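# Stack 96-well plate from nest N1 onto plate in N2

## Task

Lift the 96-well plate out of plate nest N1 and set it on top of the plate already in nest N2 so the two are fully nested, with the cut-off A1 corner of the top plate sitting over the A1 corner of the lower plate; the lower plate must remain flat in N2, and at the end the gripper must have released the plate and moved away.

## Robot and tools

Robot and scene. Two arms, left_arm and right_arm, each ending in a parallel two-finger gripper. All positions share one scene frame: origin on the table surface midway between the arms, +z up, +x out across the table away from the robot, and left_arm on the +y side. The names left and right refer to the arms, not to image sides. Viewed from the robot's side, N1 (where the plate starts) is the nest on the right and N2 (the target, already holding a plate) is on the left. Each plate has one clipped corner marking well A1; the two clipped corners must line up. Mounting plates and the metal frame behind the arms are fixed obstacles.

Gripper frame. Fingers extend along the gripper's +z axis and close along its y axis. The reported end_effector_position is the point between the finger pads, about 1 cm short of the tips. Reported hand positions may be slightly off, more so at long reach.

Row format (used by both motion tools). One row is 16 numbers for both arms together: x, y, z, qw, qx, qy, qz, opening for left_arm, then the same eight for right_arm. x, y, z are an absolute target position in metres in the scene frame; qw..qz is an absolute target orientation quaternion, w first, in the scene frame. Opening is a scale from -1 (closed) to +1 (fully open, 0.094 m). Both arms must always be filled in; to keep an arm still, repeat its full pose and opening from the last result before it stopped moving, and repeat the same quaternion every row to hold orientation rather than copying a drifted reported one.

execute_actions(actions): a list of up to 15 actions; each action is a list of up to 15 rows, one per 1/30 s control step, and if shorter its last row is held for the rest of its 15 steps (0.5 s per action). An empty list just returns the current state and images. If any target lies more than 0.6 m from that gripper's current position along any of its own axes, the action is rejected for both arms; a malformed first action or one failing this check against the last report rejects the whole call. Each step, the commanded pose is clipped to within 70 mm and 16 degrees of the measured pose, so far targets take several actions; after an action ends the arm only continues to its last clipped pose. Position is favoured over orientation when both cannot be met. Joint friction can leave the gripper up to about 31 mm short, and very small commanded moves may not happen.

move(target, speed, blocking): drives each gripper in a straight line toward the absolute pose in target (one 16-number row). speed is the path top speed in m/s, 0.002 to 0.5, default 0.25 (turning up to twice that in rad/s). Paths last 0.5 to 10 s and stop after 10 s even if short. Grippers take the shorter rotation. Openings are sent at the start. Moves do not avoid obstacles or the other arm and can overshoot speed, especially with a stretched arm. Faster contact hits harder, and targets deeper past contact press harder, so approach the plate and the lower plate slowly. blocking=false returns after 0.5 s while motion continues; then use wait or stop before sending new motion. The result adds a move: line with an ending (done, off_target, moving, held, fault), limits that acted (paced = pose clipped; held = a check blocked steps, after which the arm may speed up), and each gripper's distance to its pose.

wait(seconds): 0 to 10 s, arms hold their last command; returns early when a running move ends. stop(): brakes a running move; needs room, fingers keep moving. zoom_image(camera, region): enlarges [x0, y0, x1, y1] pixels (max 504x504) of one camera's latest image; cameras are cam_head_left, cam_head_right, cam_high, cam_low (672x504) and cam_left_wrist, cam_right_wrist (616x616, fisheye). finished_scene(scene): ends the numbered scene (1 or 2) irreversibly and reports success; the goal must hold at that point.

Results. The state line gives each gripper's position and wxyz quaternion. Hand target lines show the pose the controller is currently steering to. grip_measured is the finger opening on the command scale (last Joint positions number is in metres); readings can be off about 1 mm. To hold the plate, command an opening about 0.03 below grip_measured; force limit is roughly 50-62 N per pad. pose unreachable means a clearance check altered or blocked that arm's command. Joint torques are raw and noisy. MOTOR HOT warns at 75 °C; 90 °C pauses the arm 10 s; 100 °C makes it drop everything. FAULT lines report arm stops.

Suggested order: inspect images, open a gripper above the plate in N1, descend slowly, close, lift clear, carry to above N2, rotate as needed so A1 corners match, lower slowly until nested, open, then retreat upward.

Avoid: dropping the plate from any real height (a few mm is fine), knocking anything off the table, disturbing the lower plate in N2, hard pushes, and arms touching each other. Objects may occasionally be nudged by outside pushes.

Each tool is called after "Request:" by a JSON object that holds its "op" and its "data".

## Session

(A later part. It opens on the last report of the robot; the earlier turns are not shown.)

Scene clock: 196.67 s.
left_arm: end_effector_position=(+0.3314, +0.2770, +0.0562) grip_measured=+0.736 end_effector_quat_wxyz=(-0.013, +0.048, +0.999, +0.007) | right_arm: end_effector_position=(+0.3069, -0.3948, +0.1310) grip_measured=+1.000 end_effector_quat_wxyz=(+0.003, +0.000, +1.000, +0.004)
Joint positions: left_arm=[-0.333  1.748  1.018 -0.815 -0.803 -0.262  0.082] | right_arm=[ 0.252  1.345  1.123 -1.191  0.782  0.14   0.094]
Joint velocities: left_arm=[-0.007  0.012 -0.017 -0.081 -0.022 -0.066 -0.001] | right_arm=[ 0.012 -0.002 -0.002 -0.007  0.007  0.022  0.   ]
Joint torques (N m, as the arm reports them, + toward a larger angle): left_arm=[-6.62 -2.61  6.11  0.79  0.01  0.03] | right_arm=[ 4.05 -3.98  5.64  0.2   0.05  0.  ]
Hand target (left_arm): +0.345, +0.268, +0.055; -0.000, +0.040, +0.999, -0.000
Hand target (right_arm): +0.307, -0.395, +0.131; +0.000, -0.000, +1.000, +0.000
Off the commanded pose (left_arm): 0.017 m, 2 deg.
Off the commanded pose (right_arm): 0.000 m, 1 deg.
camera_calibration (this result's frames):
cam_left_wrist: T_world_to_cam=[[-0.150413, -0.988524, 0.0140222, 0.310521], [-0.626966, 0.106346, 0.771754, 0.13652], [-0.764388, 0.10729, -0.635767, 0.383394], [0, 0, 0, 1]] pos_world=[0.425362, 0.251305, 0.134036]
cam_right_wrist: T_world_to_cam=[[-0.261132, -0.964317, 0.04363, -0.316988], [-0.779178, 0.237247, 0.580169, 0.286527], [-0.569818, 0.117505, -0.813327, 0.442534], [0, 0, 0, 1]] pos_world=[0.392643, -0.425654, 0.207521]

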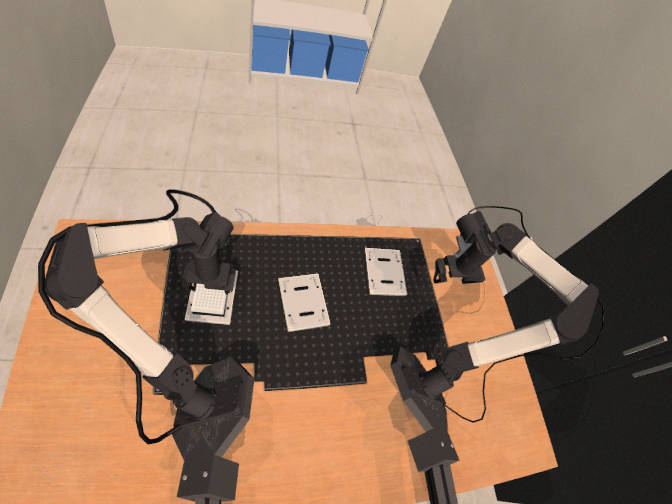

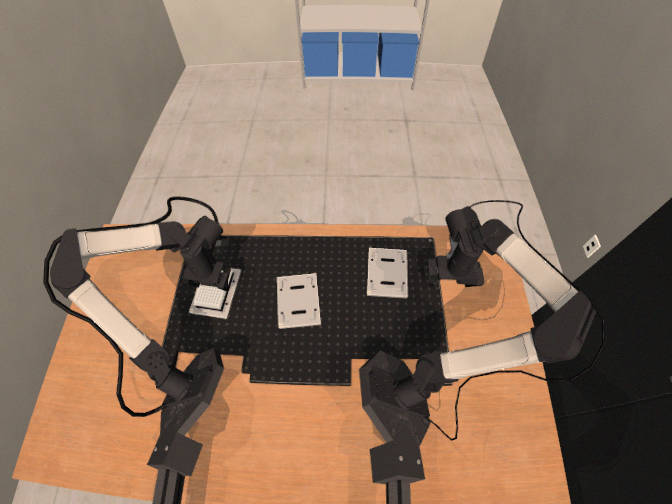

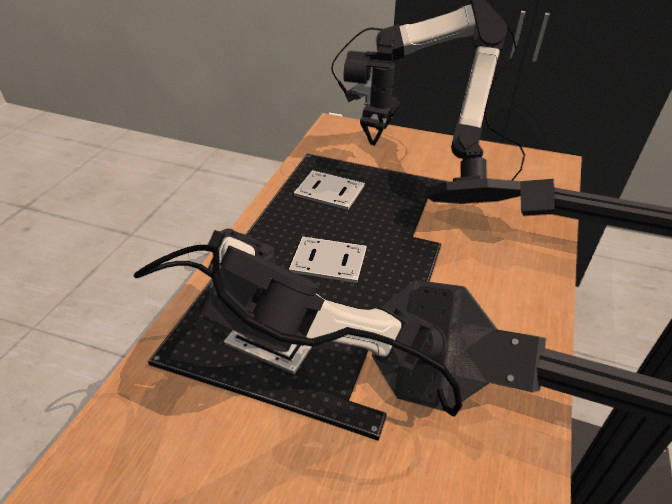

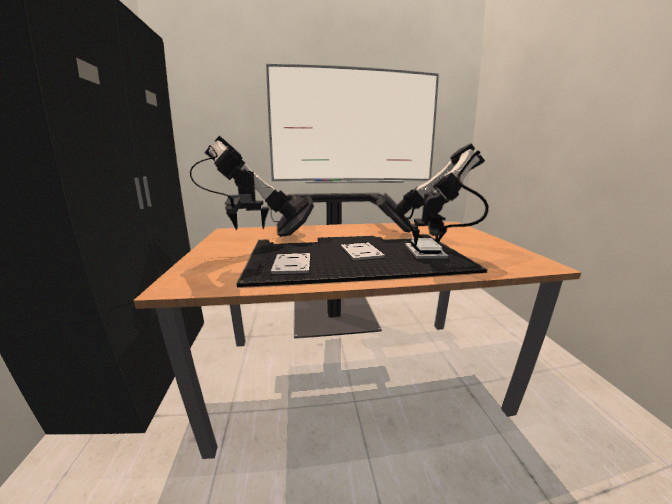

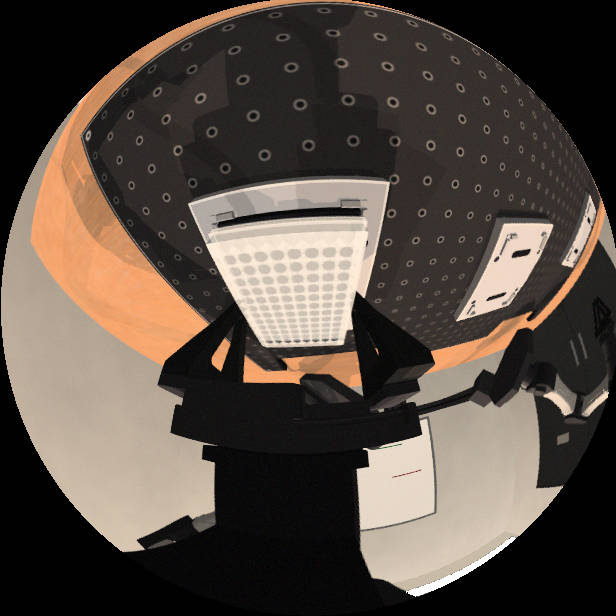

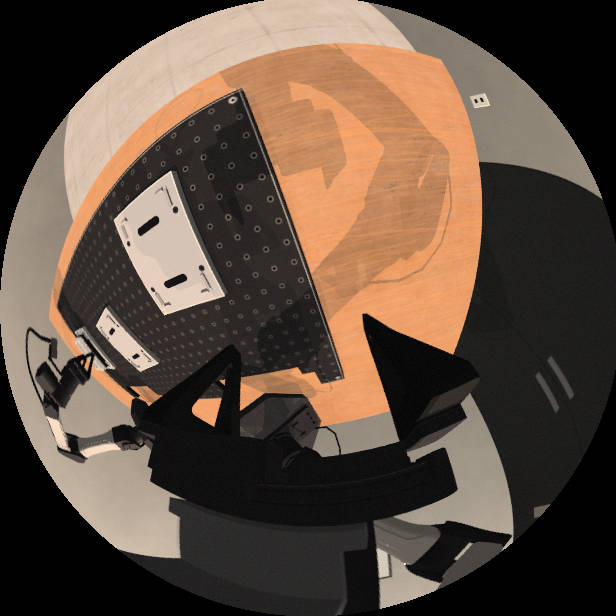

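The arm tilted while the tip stayed put, which suggests the plate is locked. I'll release and inspect.

Request:
{"op": "execute_actions", "data": {"actions": [[[0.330,0.279,0.056,-0.005,0.042,0.999,0,0.69,0.307,-0.395,0.131,0,0,1,0,1]],[[0.330,0.279,0.056,-0.005,0.042,0.999,0,0.8,0.307,-0.395,0.131,0,0,1,0,1]],[[0.330,0.279,0.056,-0.005,0.042,0.999,0,1,0.307,-0.395,0.131,0,0,1,0,1]]]}}

Request:
{"op": "move", "data": {"target": [0.335,0.278,0.12,0,0.04,0.999,0,1,0.307,-0.395,0.131,0,0,1,0,1], "speed": 0.08}}

Request:
{"op": "zoom_image", "data": {"camera": "cam_left_wrist", "region": [190,130,410,350]}}

Request:
{"op": "zoom_image", "data": {"camera": "cam_low", "region": [395,225,455,270]}}

Scene clock: 205.23 s.
left_arm: end_effector_position=(+0.3330, +0.2772, +0.0571) grip_measured=+1.000 end_effector_quat_wxyz=(-0.007, +0.045, +0.999, +0.004) | right_arm: end_effector_position=(+0.3069, -0.3948, +0.1310) grip_measured=+1.000 end_effector_quat_wxyz=(+0.003, +0.000, +1.000, +0.004)
Joint positions: left_arm=[-0.333  1.739  1.012 -0.801 -0.802 -0.254  0.094] | right_arm=[ 0.252  1.345  1.123 -1.191  0.782  0.14   0.094]
Joint velocities: left_arm=[-0.002 -0.017  0.002  0.022 -0.022 -0.037  0.   ] | right_arm=[ 0.012  0.037  0.002  0.007 -0.037 -0.022  0.   ]
Joint torques (N m, as the arm reports them, + toward a larger angle): left_arm=[-5.49 -6.14  2.28  0.56  0.02  0.05] | right_arm=[ 4.04 -3.99  5.65  0.2   0.05  0.01]
Hand target (left_arm): +0.330, +0.279, +0.056; -0.005, +0.042, +0.999, +0.000
Hand target (right_arm): +0.307, -0.395, +0.131; +0.000, -0.000, +1.000, +0.000
Off the commanded pose (left_arm): 0.004 m, 1 deg.
Off the commanded pose (right_arm): 0.000 m, 1 deg.
camera_calibration (this result's frames):
cam_left_wrist: T_world_to_cam=[[-0.145791, -0.98916, 0.0175416, 0.309401], [-0.63621, 0.107319, 0.764016, 0.140099], [-0.757616, 0.100226, -0.644959, 0.38546], [0, 0, 0, 1]] pos_world=[0.426271, 0.252378, 0.136141]
cam_right_wrist: T_world_to_cam=[[-0.261132, -0.964317, 0.04363, -0.316988], [-0.779178, 0.237247, 0.580169, 0.286527], [-0.569818, 0.117505, -0.813327, 0.442534], [0, 0, 0, 1]] pos_world=[0.392643, -0.425654, 0.207521]

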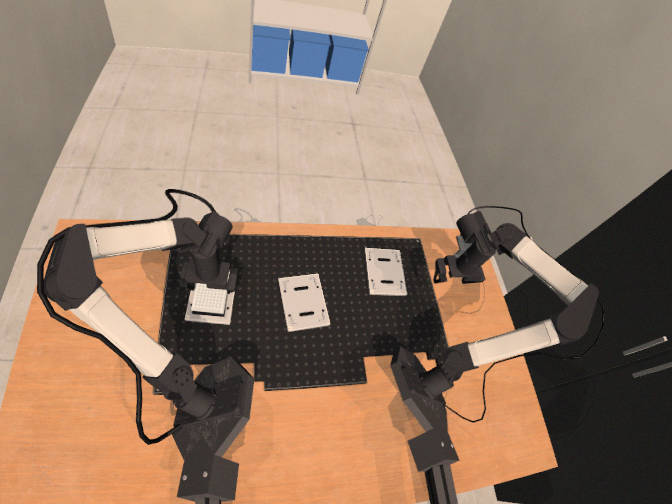

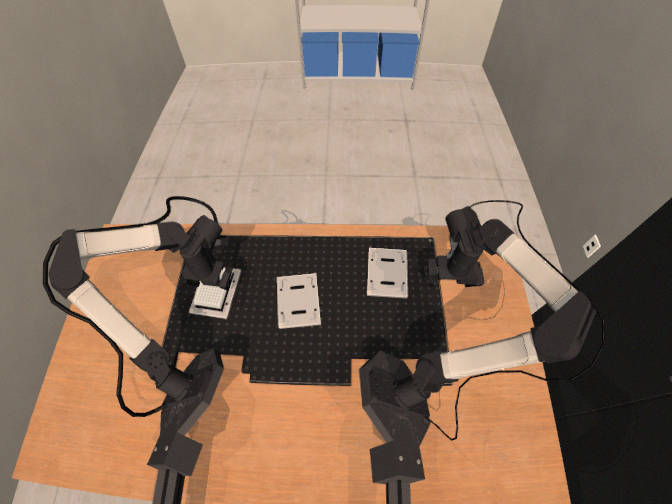

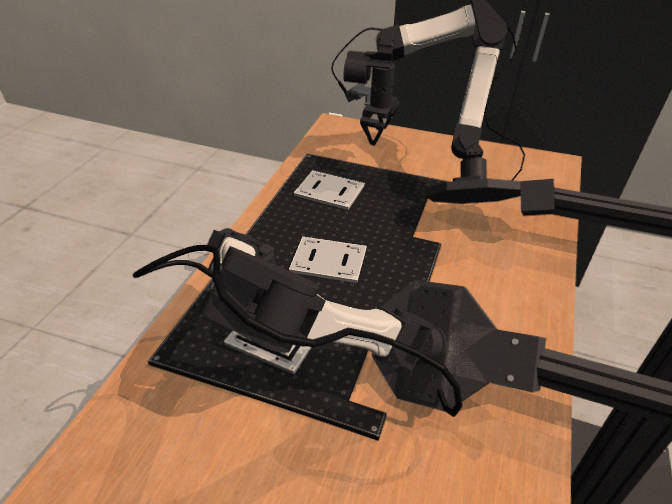

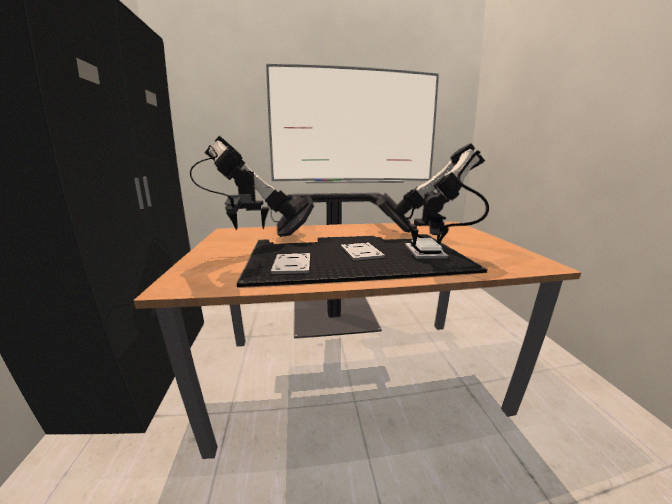

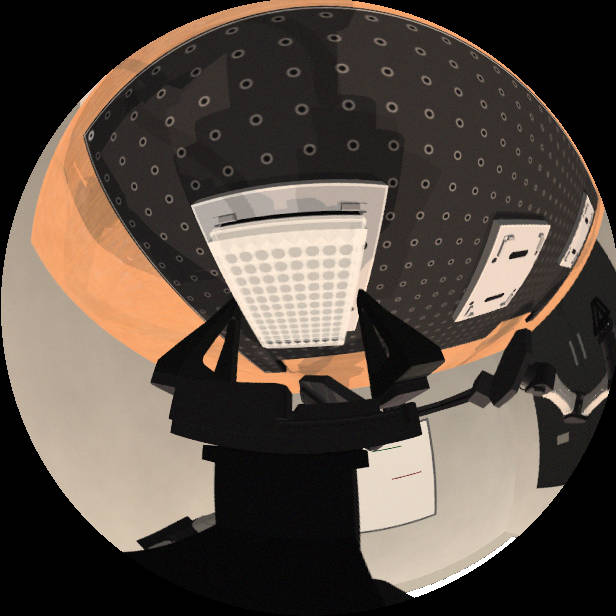

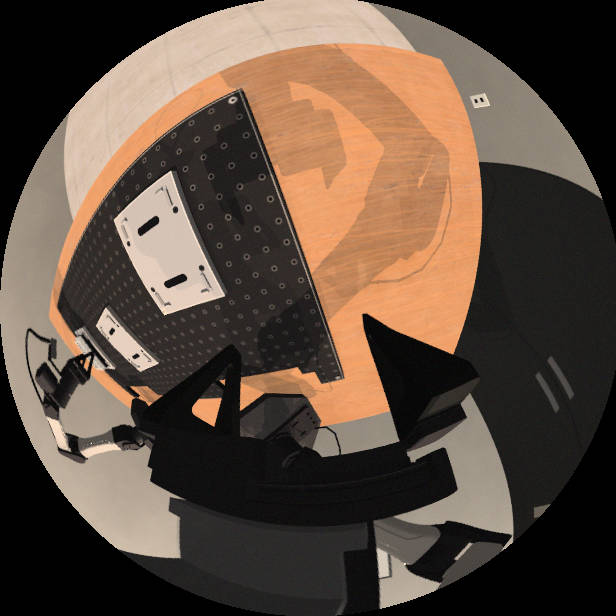

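Scene clock: 206.57 s.
left_arm: end_effector_position=(+0.3295, +0.2753, +0.1116) grip_measured=+1.000 end_effector_quat_wxyz=(-0.005, +0.051, +0.999, +0.006) | right_arm: end_effector_position=(+0.3069, -0.3948, +0.1310) grip_measured=+1.000 end_effector_quat_wxyz=(+0.003, +0.000, +1.000, +0.004)
Joint positions: left_arm=[-0.478  1.714  1.133 -1.093 -0.802 -0.448  0.094] | right_arm=[ 0.252  1.345  1.123 -1.191  0.782  0.14   0.094]
Joint velocities: left_arm=[-0.007 -0.007 -0.002 -0.066 -0.037  0.007  0.   ] | right_arm=[-0.002 -0.002 -0.002 -0.037 -0.081 -0.11   0.   ]
Joint torques (N m, as the arm reports them, + toward a larger angle): left_arm=[-6.64 -5.28  6.26  0.12  0.03 -0.14] | right_arm=[ 4.03 -3.99  5.65  0.21  0.05  0.01]
Hand target (left_arm): +0.334, +0.278, +0.120; +0.001, +0.040, +0.999, -0.002
Hand target (right_arm): +0.307, -0.395, +0.131; +0.000, -0.000, +1.000, +0.000
Off the commanded pose (left_arm): 0.010 m, 2 deg.
Off the commanded pose (right_arm): 0.000 m, 1 deg.
move: done
camera_calibration (this result's frames):
cam_left_wrist: T_world_to_cam=[[-0.157667, -0.987388, 0.0143288, 0.309762], [-0.638208, 0.112961, 0.761532, 0.0958713], [-0.753546, 0.110924, -0.647969, 0.414168], [0, 0, 0, 1]] pos_world=[0.42212, 0.249085, 0.190921]
cam_right_wrist: T_world_to_cam=[[-0.261132, -0.964317, 0.04363, -0.316988], [-0.779178, 0.237247, 0.580169, 0.286527], [-0.569818, 0.117505, -0.813327, 0.442534], [0, 0, 0, 1]] pos_world=[0.392643, -0.425654, 0.207521]

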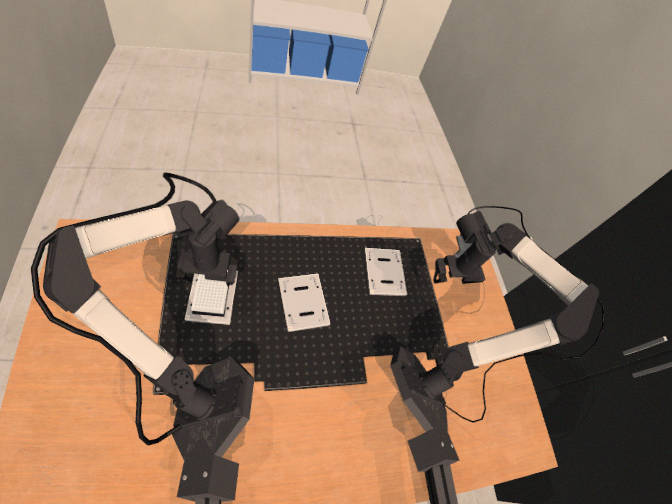

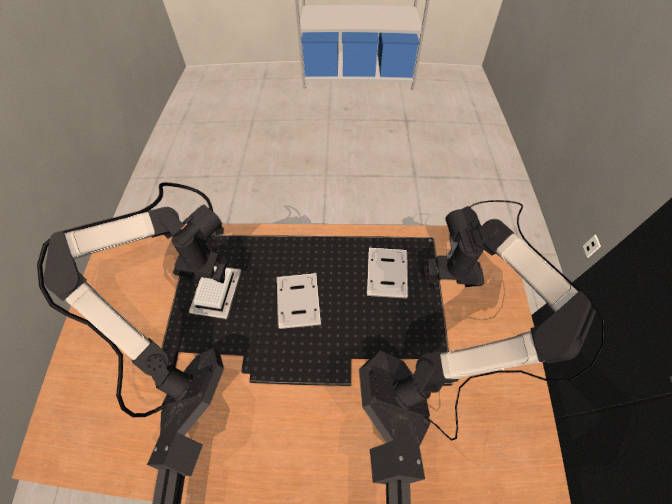

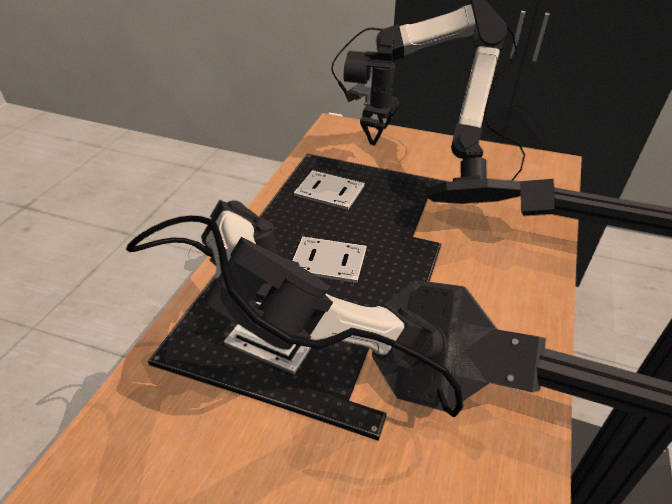

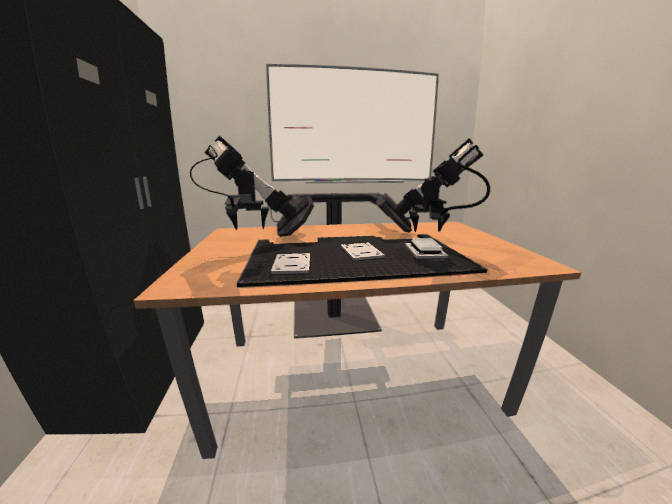

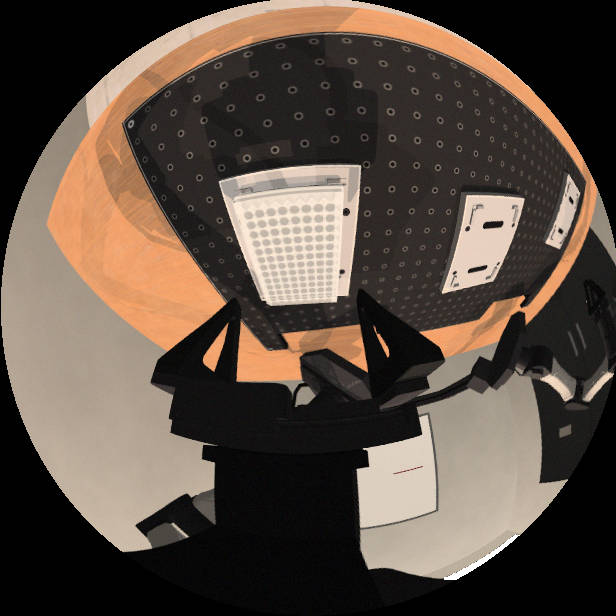

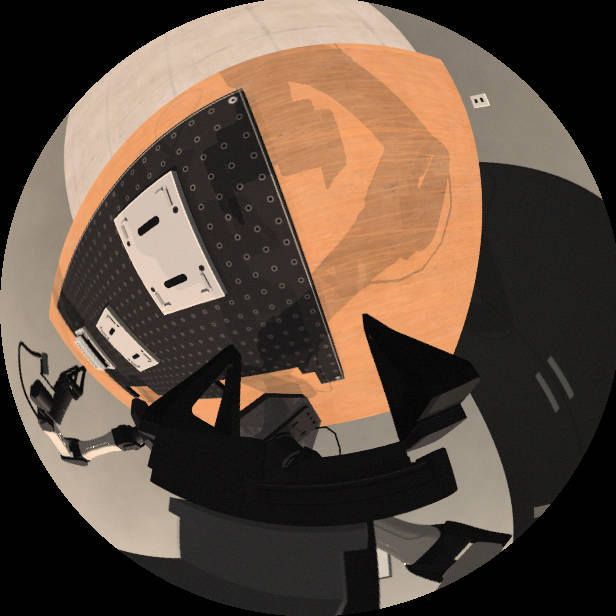

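Region (190, 130, 410, 350) of cam_left_wrist's 616x616 image, scaled by 2.291, with more detail than that image has.

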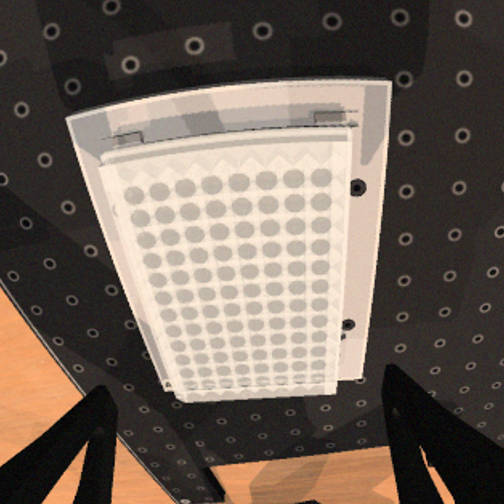

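Region (395, 225, 455, 270) of cam_low's 672x504 image, scaled by 8.400, with more detail than that image has; it fills the top 378 rows of this view, and the rest is white.

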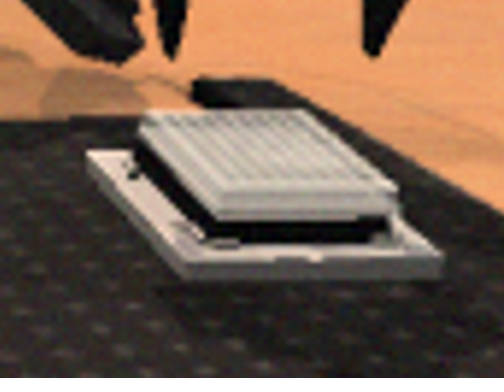

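Request:
{"op": "move", "data": {"target": [0.25,0.40,0.12,0,0.04,0.999,0,1,0.307,-0.395,0.131,0,0,1,0,1]}}

Request:
{"op": "zoom_image", "data": {"camera": "cam_left_wrist", "region": [300,80,520,300]}}

Request:
{"op": "zoom_image", "data": {"camera": "cam_head_right", "region": [180,255,260,325]}}

Request:
{"op": "zoom_image", "data": {"camera": "cam_right_wrist", "region": [60,315,130,385]}}

Scene clock: 214.00 s.
left_arm: end_effector_position=(+0.2612, +0.4030, +0.1220) grip_measured=+1.000 end_effector_quat_wxyz=(+0.011, +0.026, +1.000, +0.007) | right_arm: end_effector_position=(+0.3069, -0.3948, +0.1310) grip_measured=+1.000 end_effector_quat_wxyz=(+0.003, +0.000, +1.000, +0.004)
Joint positions: left_arm=[-0.223  1.11   0.904 -1.158 -0.801 -0.098  0.094] | right_arm=[ 0.252  1.345  1.123 -1.191  0.782  0.14   0.094]
Joint velocities: left_arm=[-0.002 -0.002 -0.017  0.022  0.007 -0.051  0.   ] | right_arm=[-0.002  0.032 -0.007 -0.022 -0.007 -0.066  0.   ]
Joint torques (N m, as the arm reports them, + toward a larger angle): left_arm=[-1.77 -3.42  2.69  0.22  0.08  0.04] | right_arm=[ 4.03 -3.98  5.65  0.2   0.05  0.  ]
Hand target (left_arm): +0.250, +0.401, +0.118; -0.002, +0.040, +0.999, +0.004
Hand target (right_arm): +0.307, -0.395, +0.131; +0.000, -0.000, +1.000, +0.000
Off the commanded pose (left_arm): 0.012 m, 2 deg.
Off the commanded pose (right_arm): 0.000 m, 1 deg.
move: off_target (left_arm)
camera_calibration (this result's frames):
cam_left_wrist: T_world_to_cam=[[-0.108711, -0.99403, 0.00930054, 0.415494], [-0.667708, 0.0799481, 0.740118, 0.053566], [-0.736443, 0.074249, -0.672413, 0.368538], [0, 0, 0, 1]] pos_world=[0.352342, 0.381367, 0.2043]
cam_right_wrist: T_world_to_cam=[[-0.261132, -0.964317, 0.04363, -0.316988], [-0.779178, 0.237247, 0.580169, 0.286527], [-0.569818, 0.117505, -0.813327, 0.442534], [0, 0, 0, 1]] pos_world=[0.392643, -0.425654, 0.207521]

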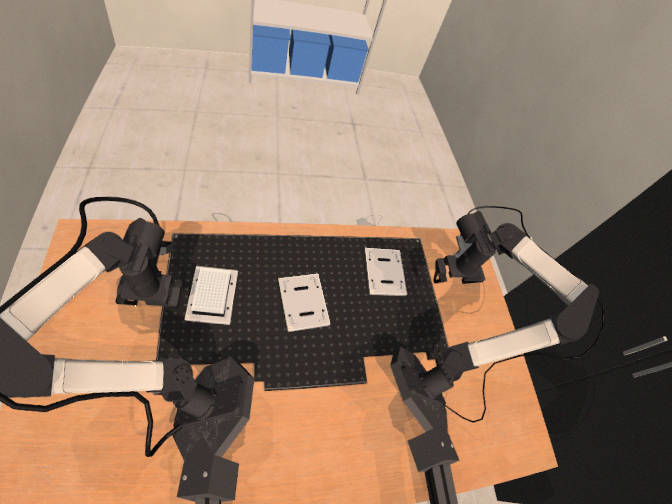

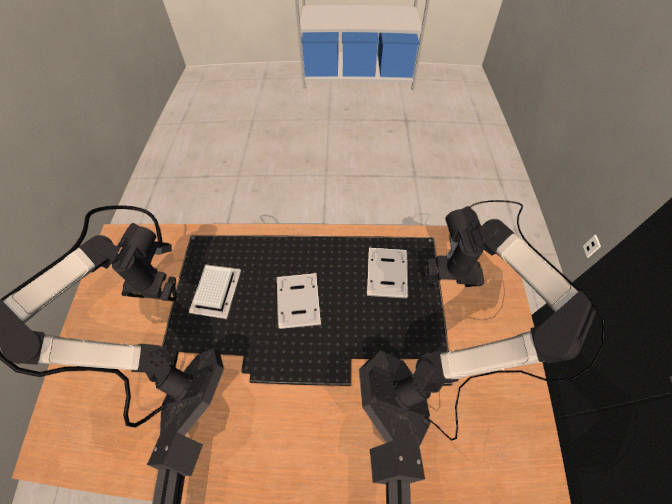

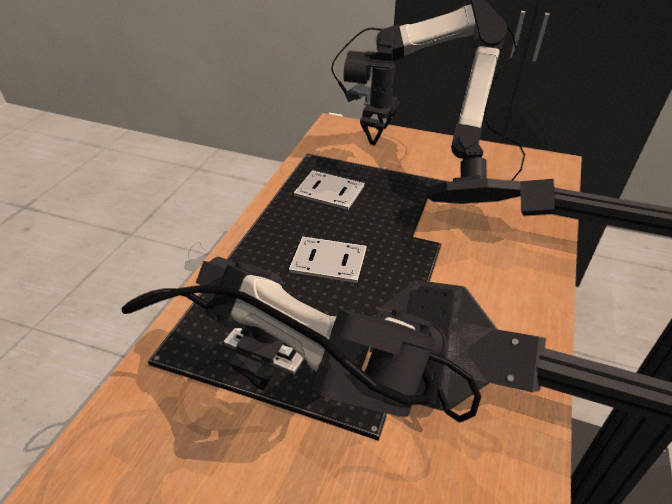

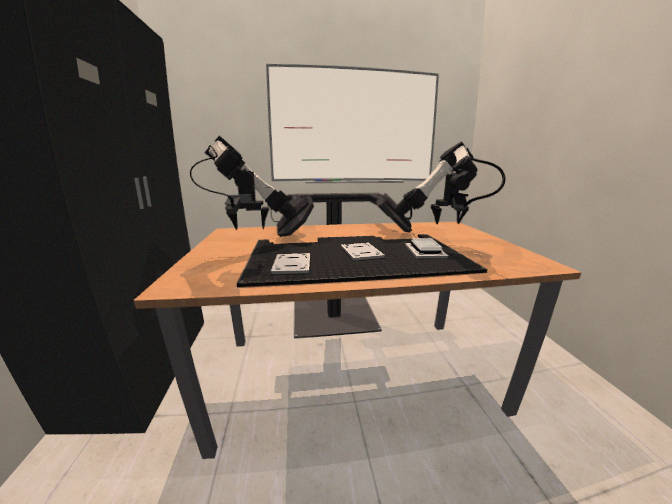

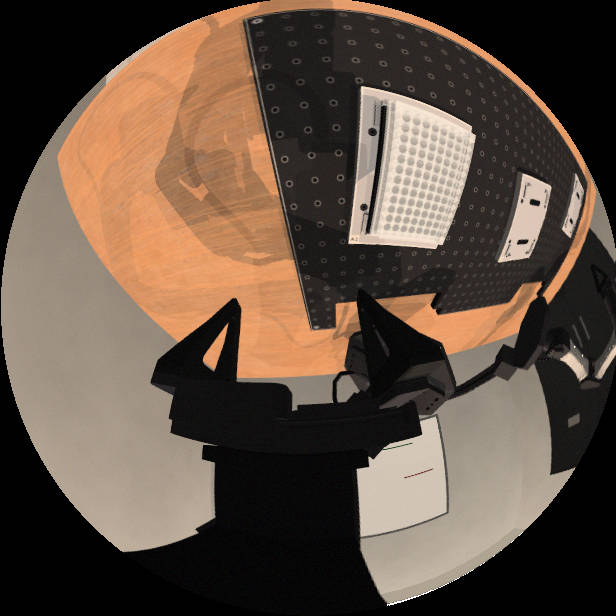

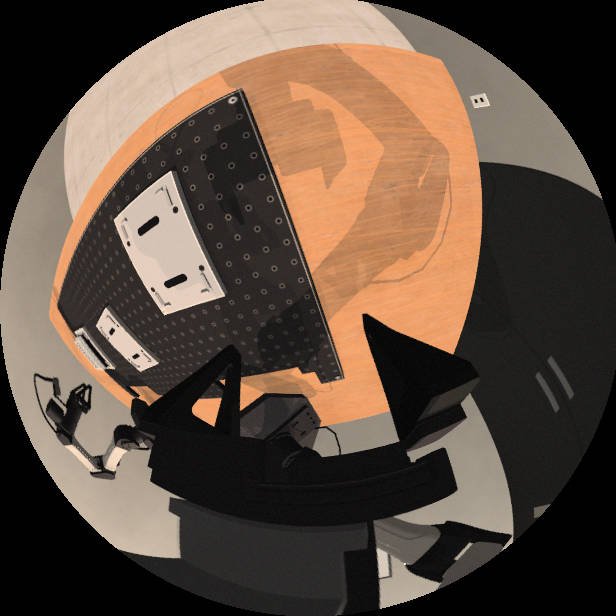

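Region (300, 80, 520, 300) of cam_left_wrist's 616x616 image, scaled by 2.291, with more detail than that image has.

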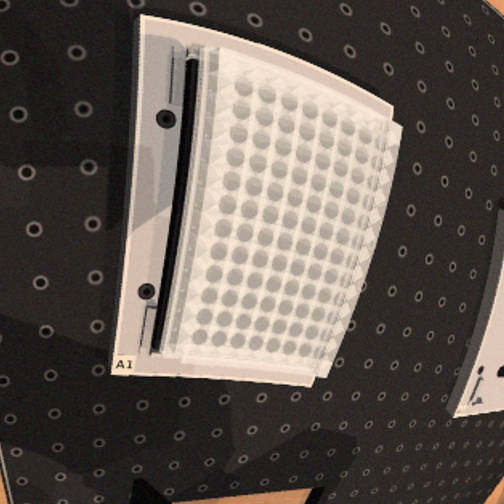

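Region (180, 255, 260, 325) of cam_head_right's 672x504 image, scaled by 6.300, with more detail than that image has; it fills the top 441 rows of this view, and the rest is white.

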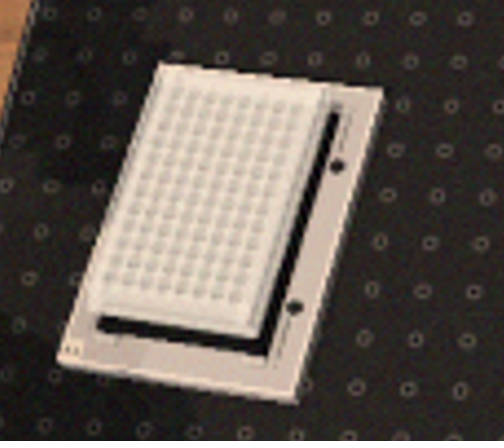

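Region (60, 315, 130, 385) of cam_right_wrist's 616x616 image, scaled by 7.200, with more detail than that image has.

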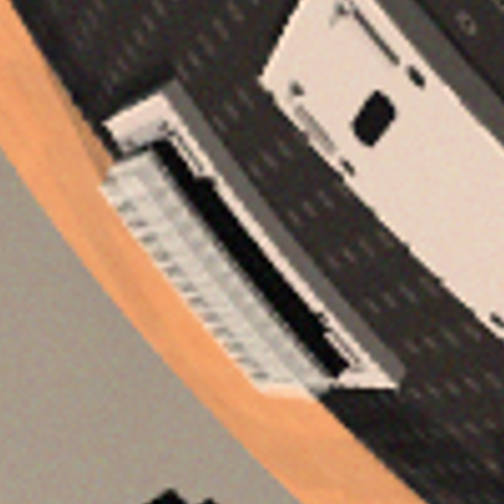

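Request:
{"op": "move", "data": {"target": [0.43,0.268,0.11,0,0.04,0.999,0,-0.2,0.307,-0.395,0.131,0,0,1,0,1]}}

Request:
{"op": "move", "data": {"target": [0.42,0.268,0.045,0,0.04,0.999,0,-0.2,0.307,-0.395,0.131,0,0,1,0,1], "speed": 0.08}}

Scene clock: 221.27 s.
left_arm: end_effector_position=(+0.4293, +0.2695, +0.1123) grip_measured=-0.198 end_effector_quat_wxyz=(+0.005, +0.040, +0.999, -0.001) | right_arm: end_effector_position=(+0.3069, -0.3948, +0.1310) grip_measured=+1.000 end_effector_quat_wxyz=(+0.003, +0.000, +1.000, +0.004)
Joint positions: left_arm=[-0.393  1.982  1.59  -1.16  -0.802 -0.323  0.038] | right_arm=[ 0.252  1.345  1.123 -1.191  0.782  0.14   0.094]
Joint velocities: left_arm=[-0.017  0.022 -0.027 -0.007 -0.037 -0.051 -0.001] | right_arm=[-0.002 -0.002  0.007 -0.007 -0.066 -0.037  0.   ]
Joint torques (N m, as the arm reports them, + toward a larger angle): left_arm=[-8.72 -5.34  6.46  0.17  0.   -0.13] | right_arm=[ 4.04 -3.98  5.64  0.21  0.05  0.  ]
Hand target (left_arm): +0.431, +0.267, +0.114; +0.001, +0.040, +0.999, -0.003
Hand target (right_arm): +0.307, -0.395, +0.131; +0.000, -0.000, +1.000, +0.000
Off the commanded pose (left_arm): 0.003 m, 1 deg.
Off the commanded pose (right_arm): 0.000 m, 1 deg.
move: done
camera_calibration (this result's frames):
cam_left_wrist: T_world_to_cam=[[-0.136044, -0.990367, 0.0258078, 0.310068], [-0.655444, 0.109509, 0.747263, 0.169621], [-0.74289, 0.0847449, -0.664027, 0.494729], [0, 0, 0, 1]] pos_world=[0.520889, 0.24658, 0.19376]
cam_right_wrist: T_world_to_cam=[[-0.261132, -0.964317, 0.04363, -0.316988], [-0.779178, 0.237247, 0.580169, 0.286527], [-0.569818, 0.117505, -0.813327, 0.442534], [0, 0, 0, 1]] pos_world=[0.392643, -0.425654, 0.207521]

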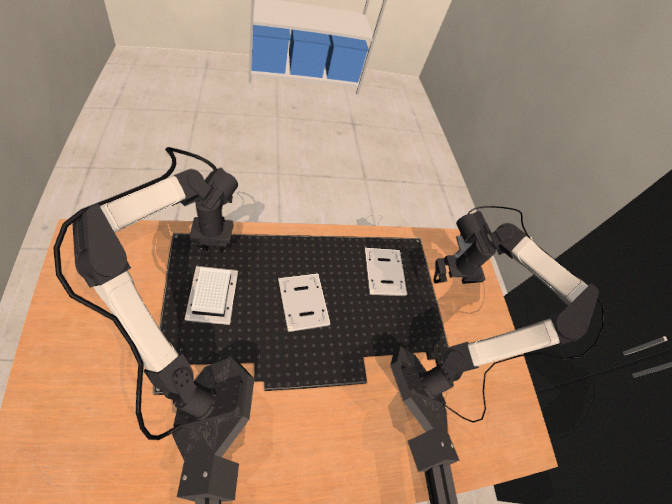

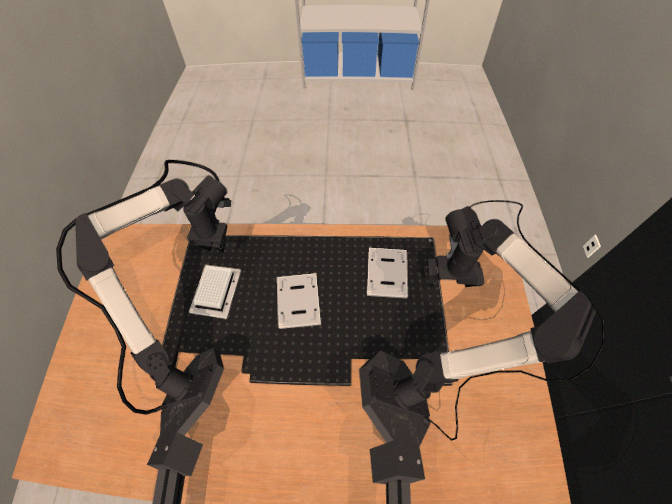

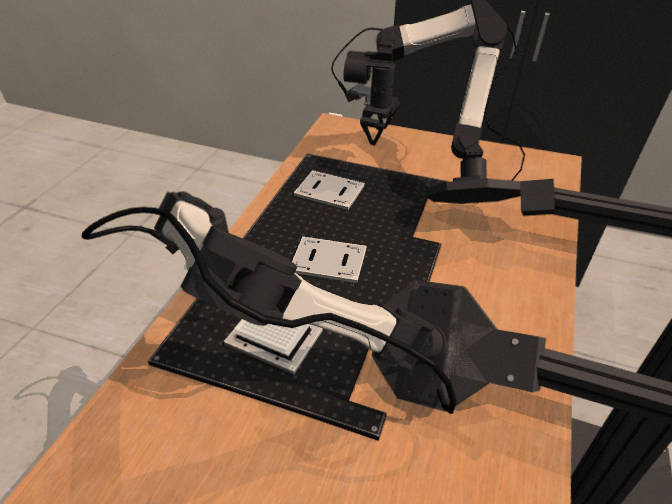

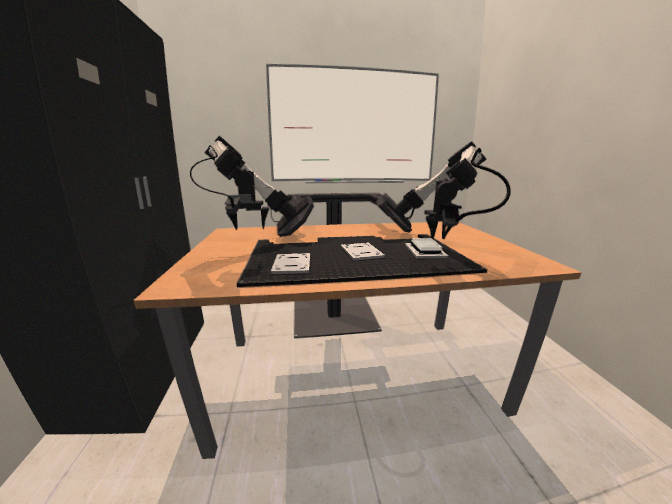

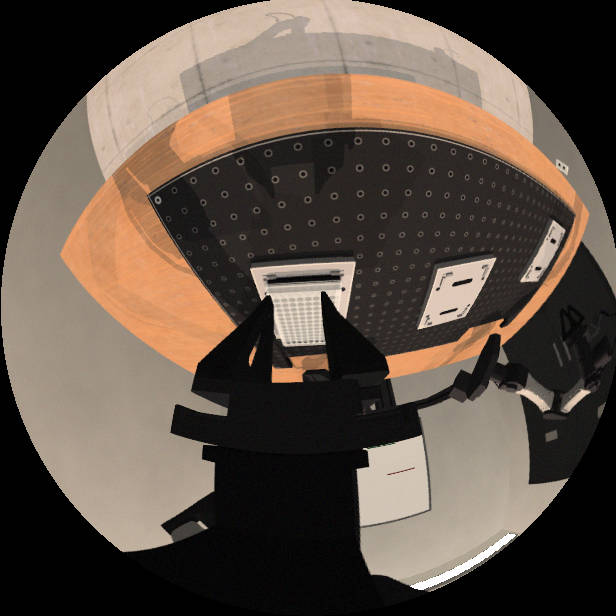

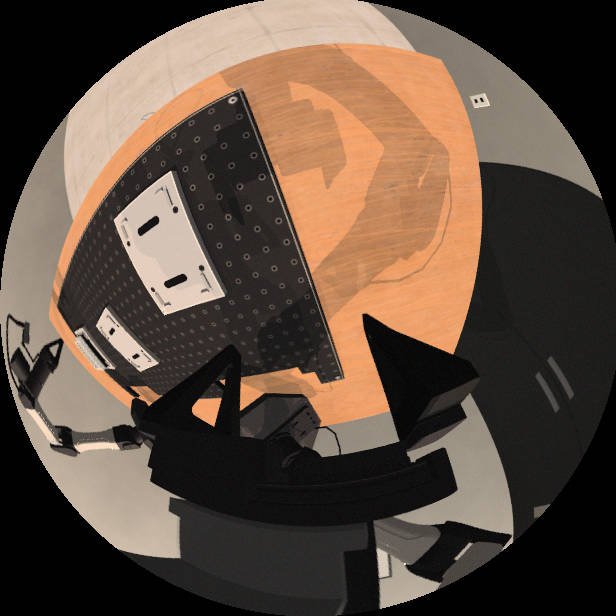

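Scene clock: 222.63 s.
left_arm: end_effector_position=(+0.4268, +0.2734, +0.0533) grip_measured=-0.198 end_effector_quat_wxyz=(+0.006, +0.031, +0.999, +0.003) | right_arm: end_effector_position=(+0.3069, -0.3948, +0.1310) grip_measured=+1.000 end_effector_quat_wxyz=(+0.003, +0.000, +1.000, +0.004)
Joint positions: left_arm=[-0.278  1.982  1.422 -0.874 -0.802 -0.176  0.038] | right_arm=[ 0.252  1.345  1.123 -1.191  0.782  0.14   0.094]
Joint velocities: left_arm=[ 0.012 -0.027 -0.002  0.051  0.007  0.037 -0.001] | right_arm=[-0.012  0.022 -0.007 -0.007 -0.007 -0.11   0.   ]
Joint torques (N m, as the arm reports them, + toward a larger angle): left_arm=[-7.68 -5.83  2.59  0.63  0.02  0.06] | right_arm=[ 4.04 -3.98  5.63  0.21  0.05  0.01]
Hand target (left_arm): +0.421, +0.268, +0.045; -0.001, +0.040, +0.999, +0.002
Hand target (right_arm): +0.307, -0.395, +0.131; +0.000, -0.000, +1.000, +0.000
Off the commanded pose (left_arm): 0.012 m, 1 deg.
Off the commanded pose (right_arm): 0.000 m, 1 deg.
move: off_target (left_arm)
camera_calibration (this result's frames):
cam_left_wrist: T_world_to_cam=[[-0.1186, -0.992793, 0.0172054, 0.308761], [-0.659436, 0.0917076, 0.746146, 0.218209], [-0.742346, 0.0771468, -0.66556, 0.45534], [0, 0, 0, 1]] pos_world=[0.518534, 0.251396, 0.134928]
cam_right_wrist: T_world_to_cam=[[-0.261132, -0.964317, 0.04363, -0.316988], [-0.779178, 0.237247, 0.580169, 0.286527], [-0.569818, 0.117505, -0.813327, 0.442534], [0, 0, 0, 1]] pos_world=[0.392643, -0.425654, 0.207521]

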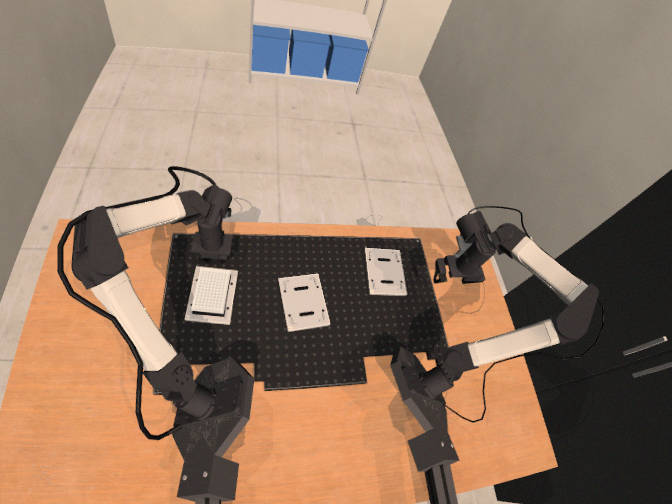

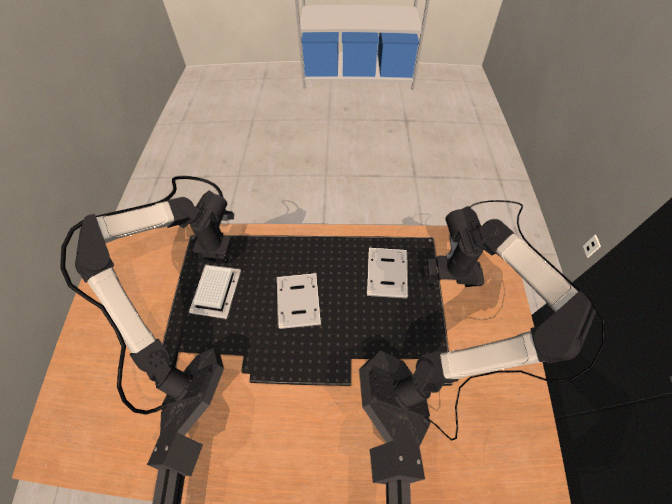

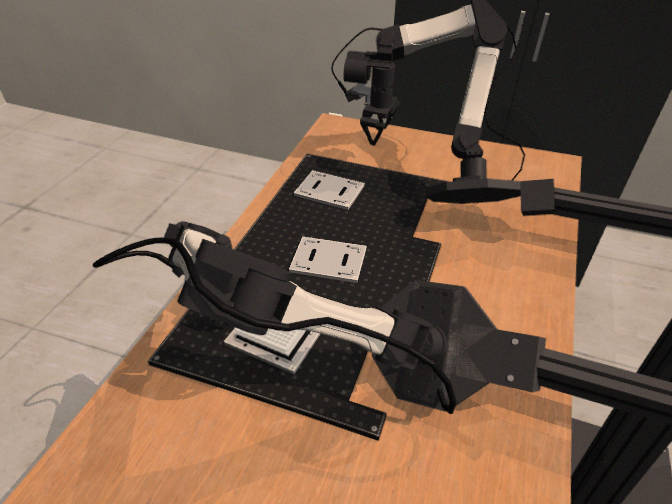

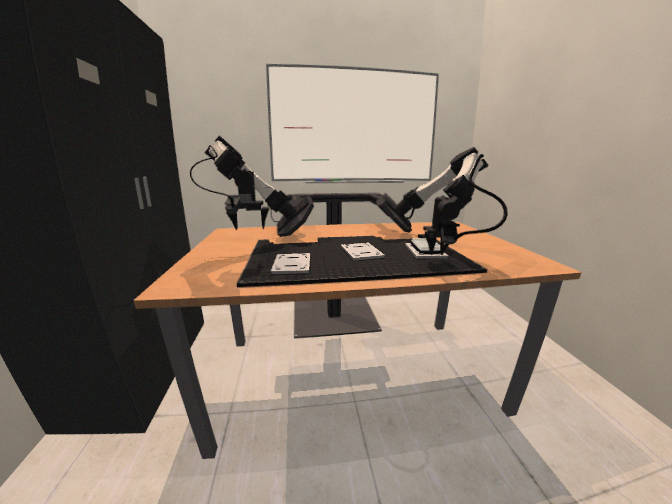

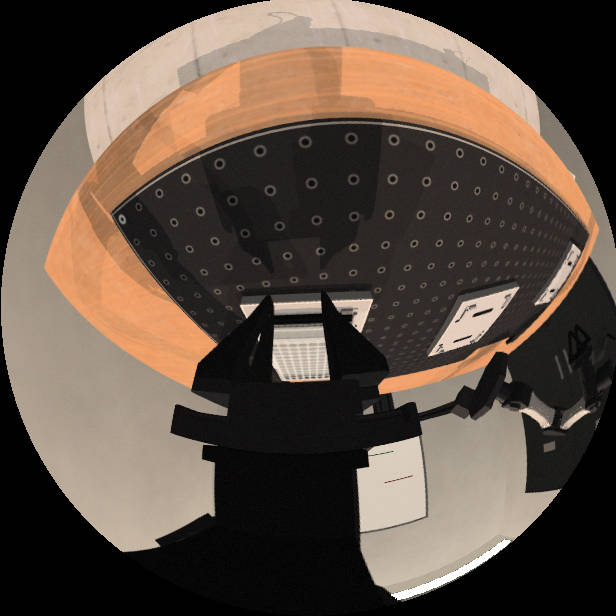

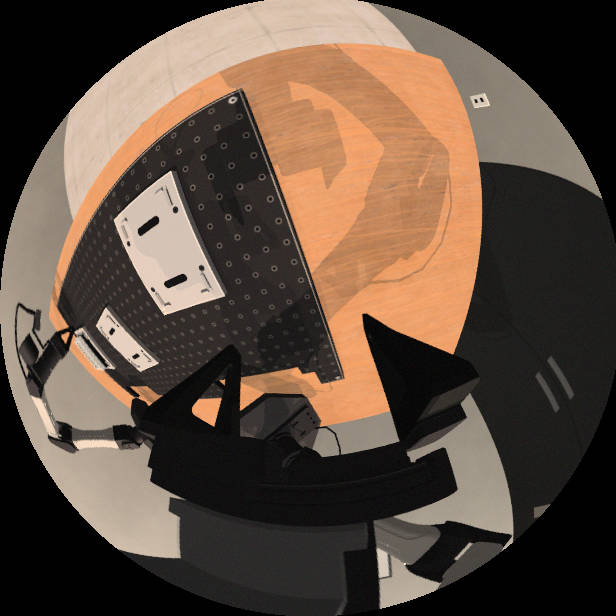

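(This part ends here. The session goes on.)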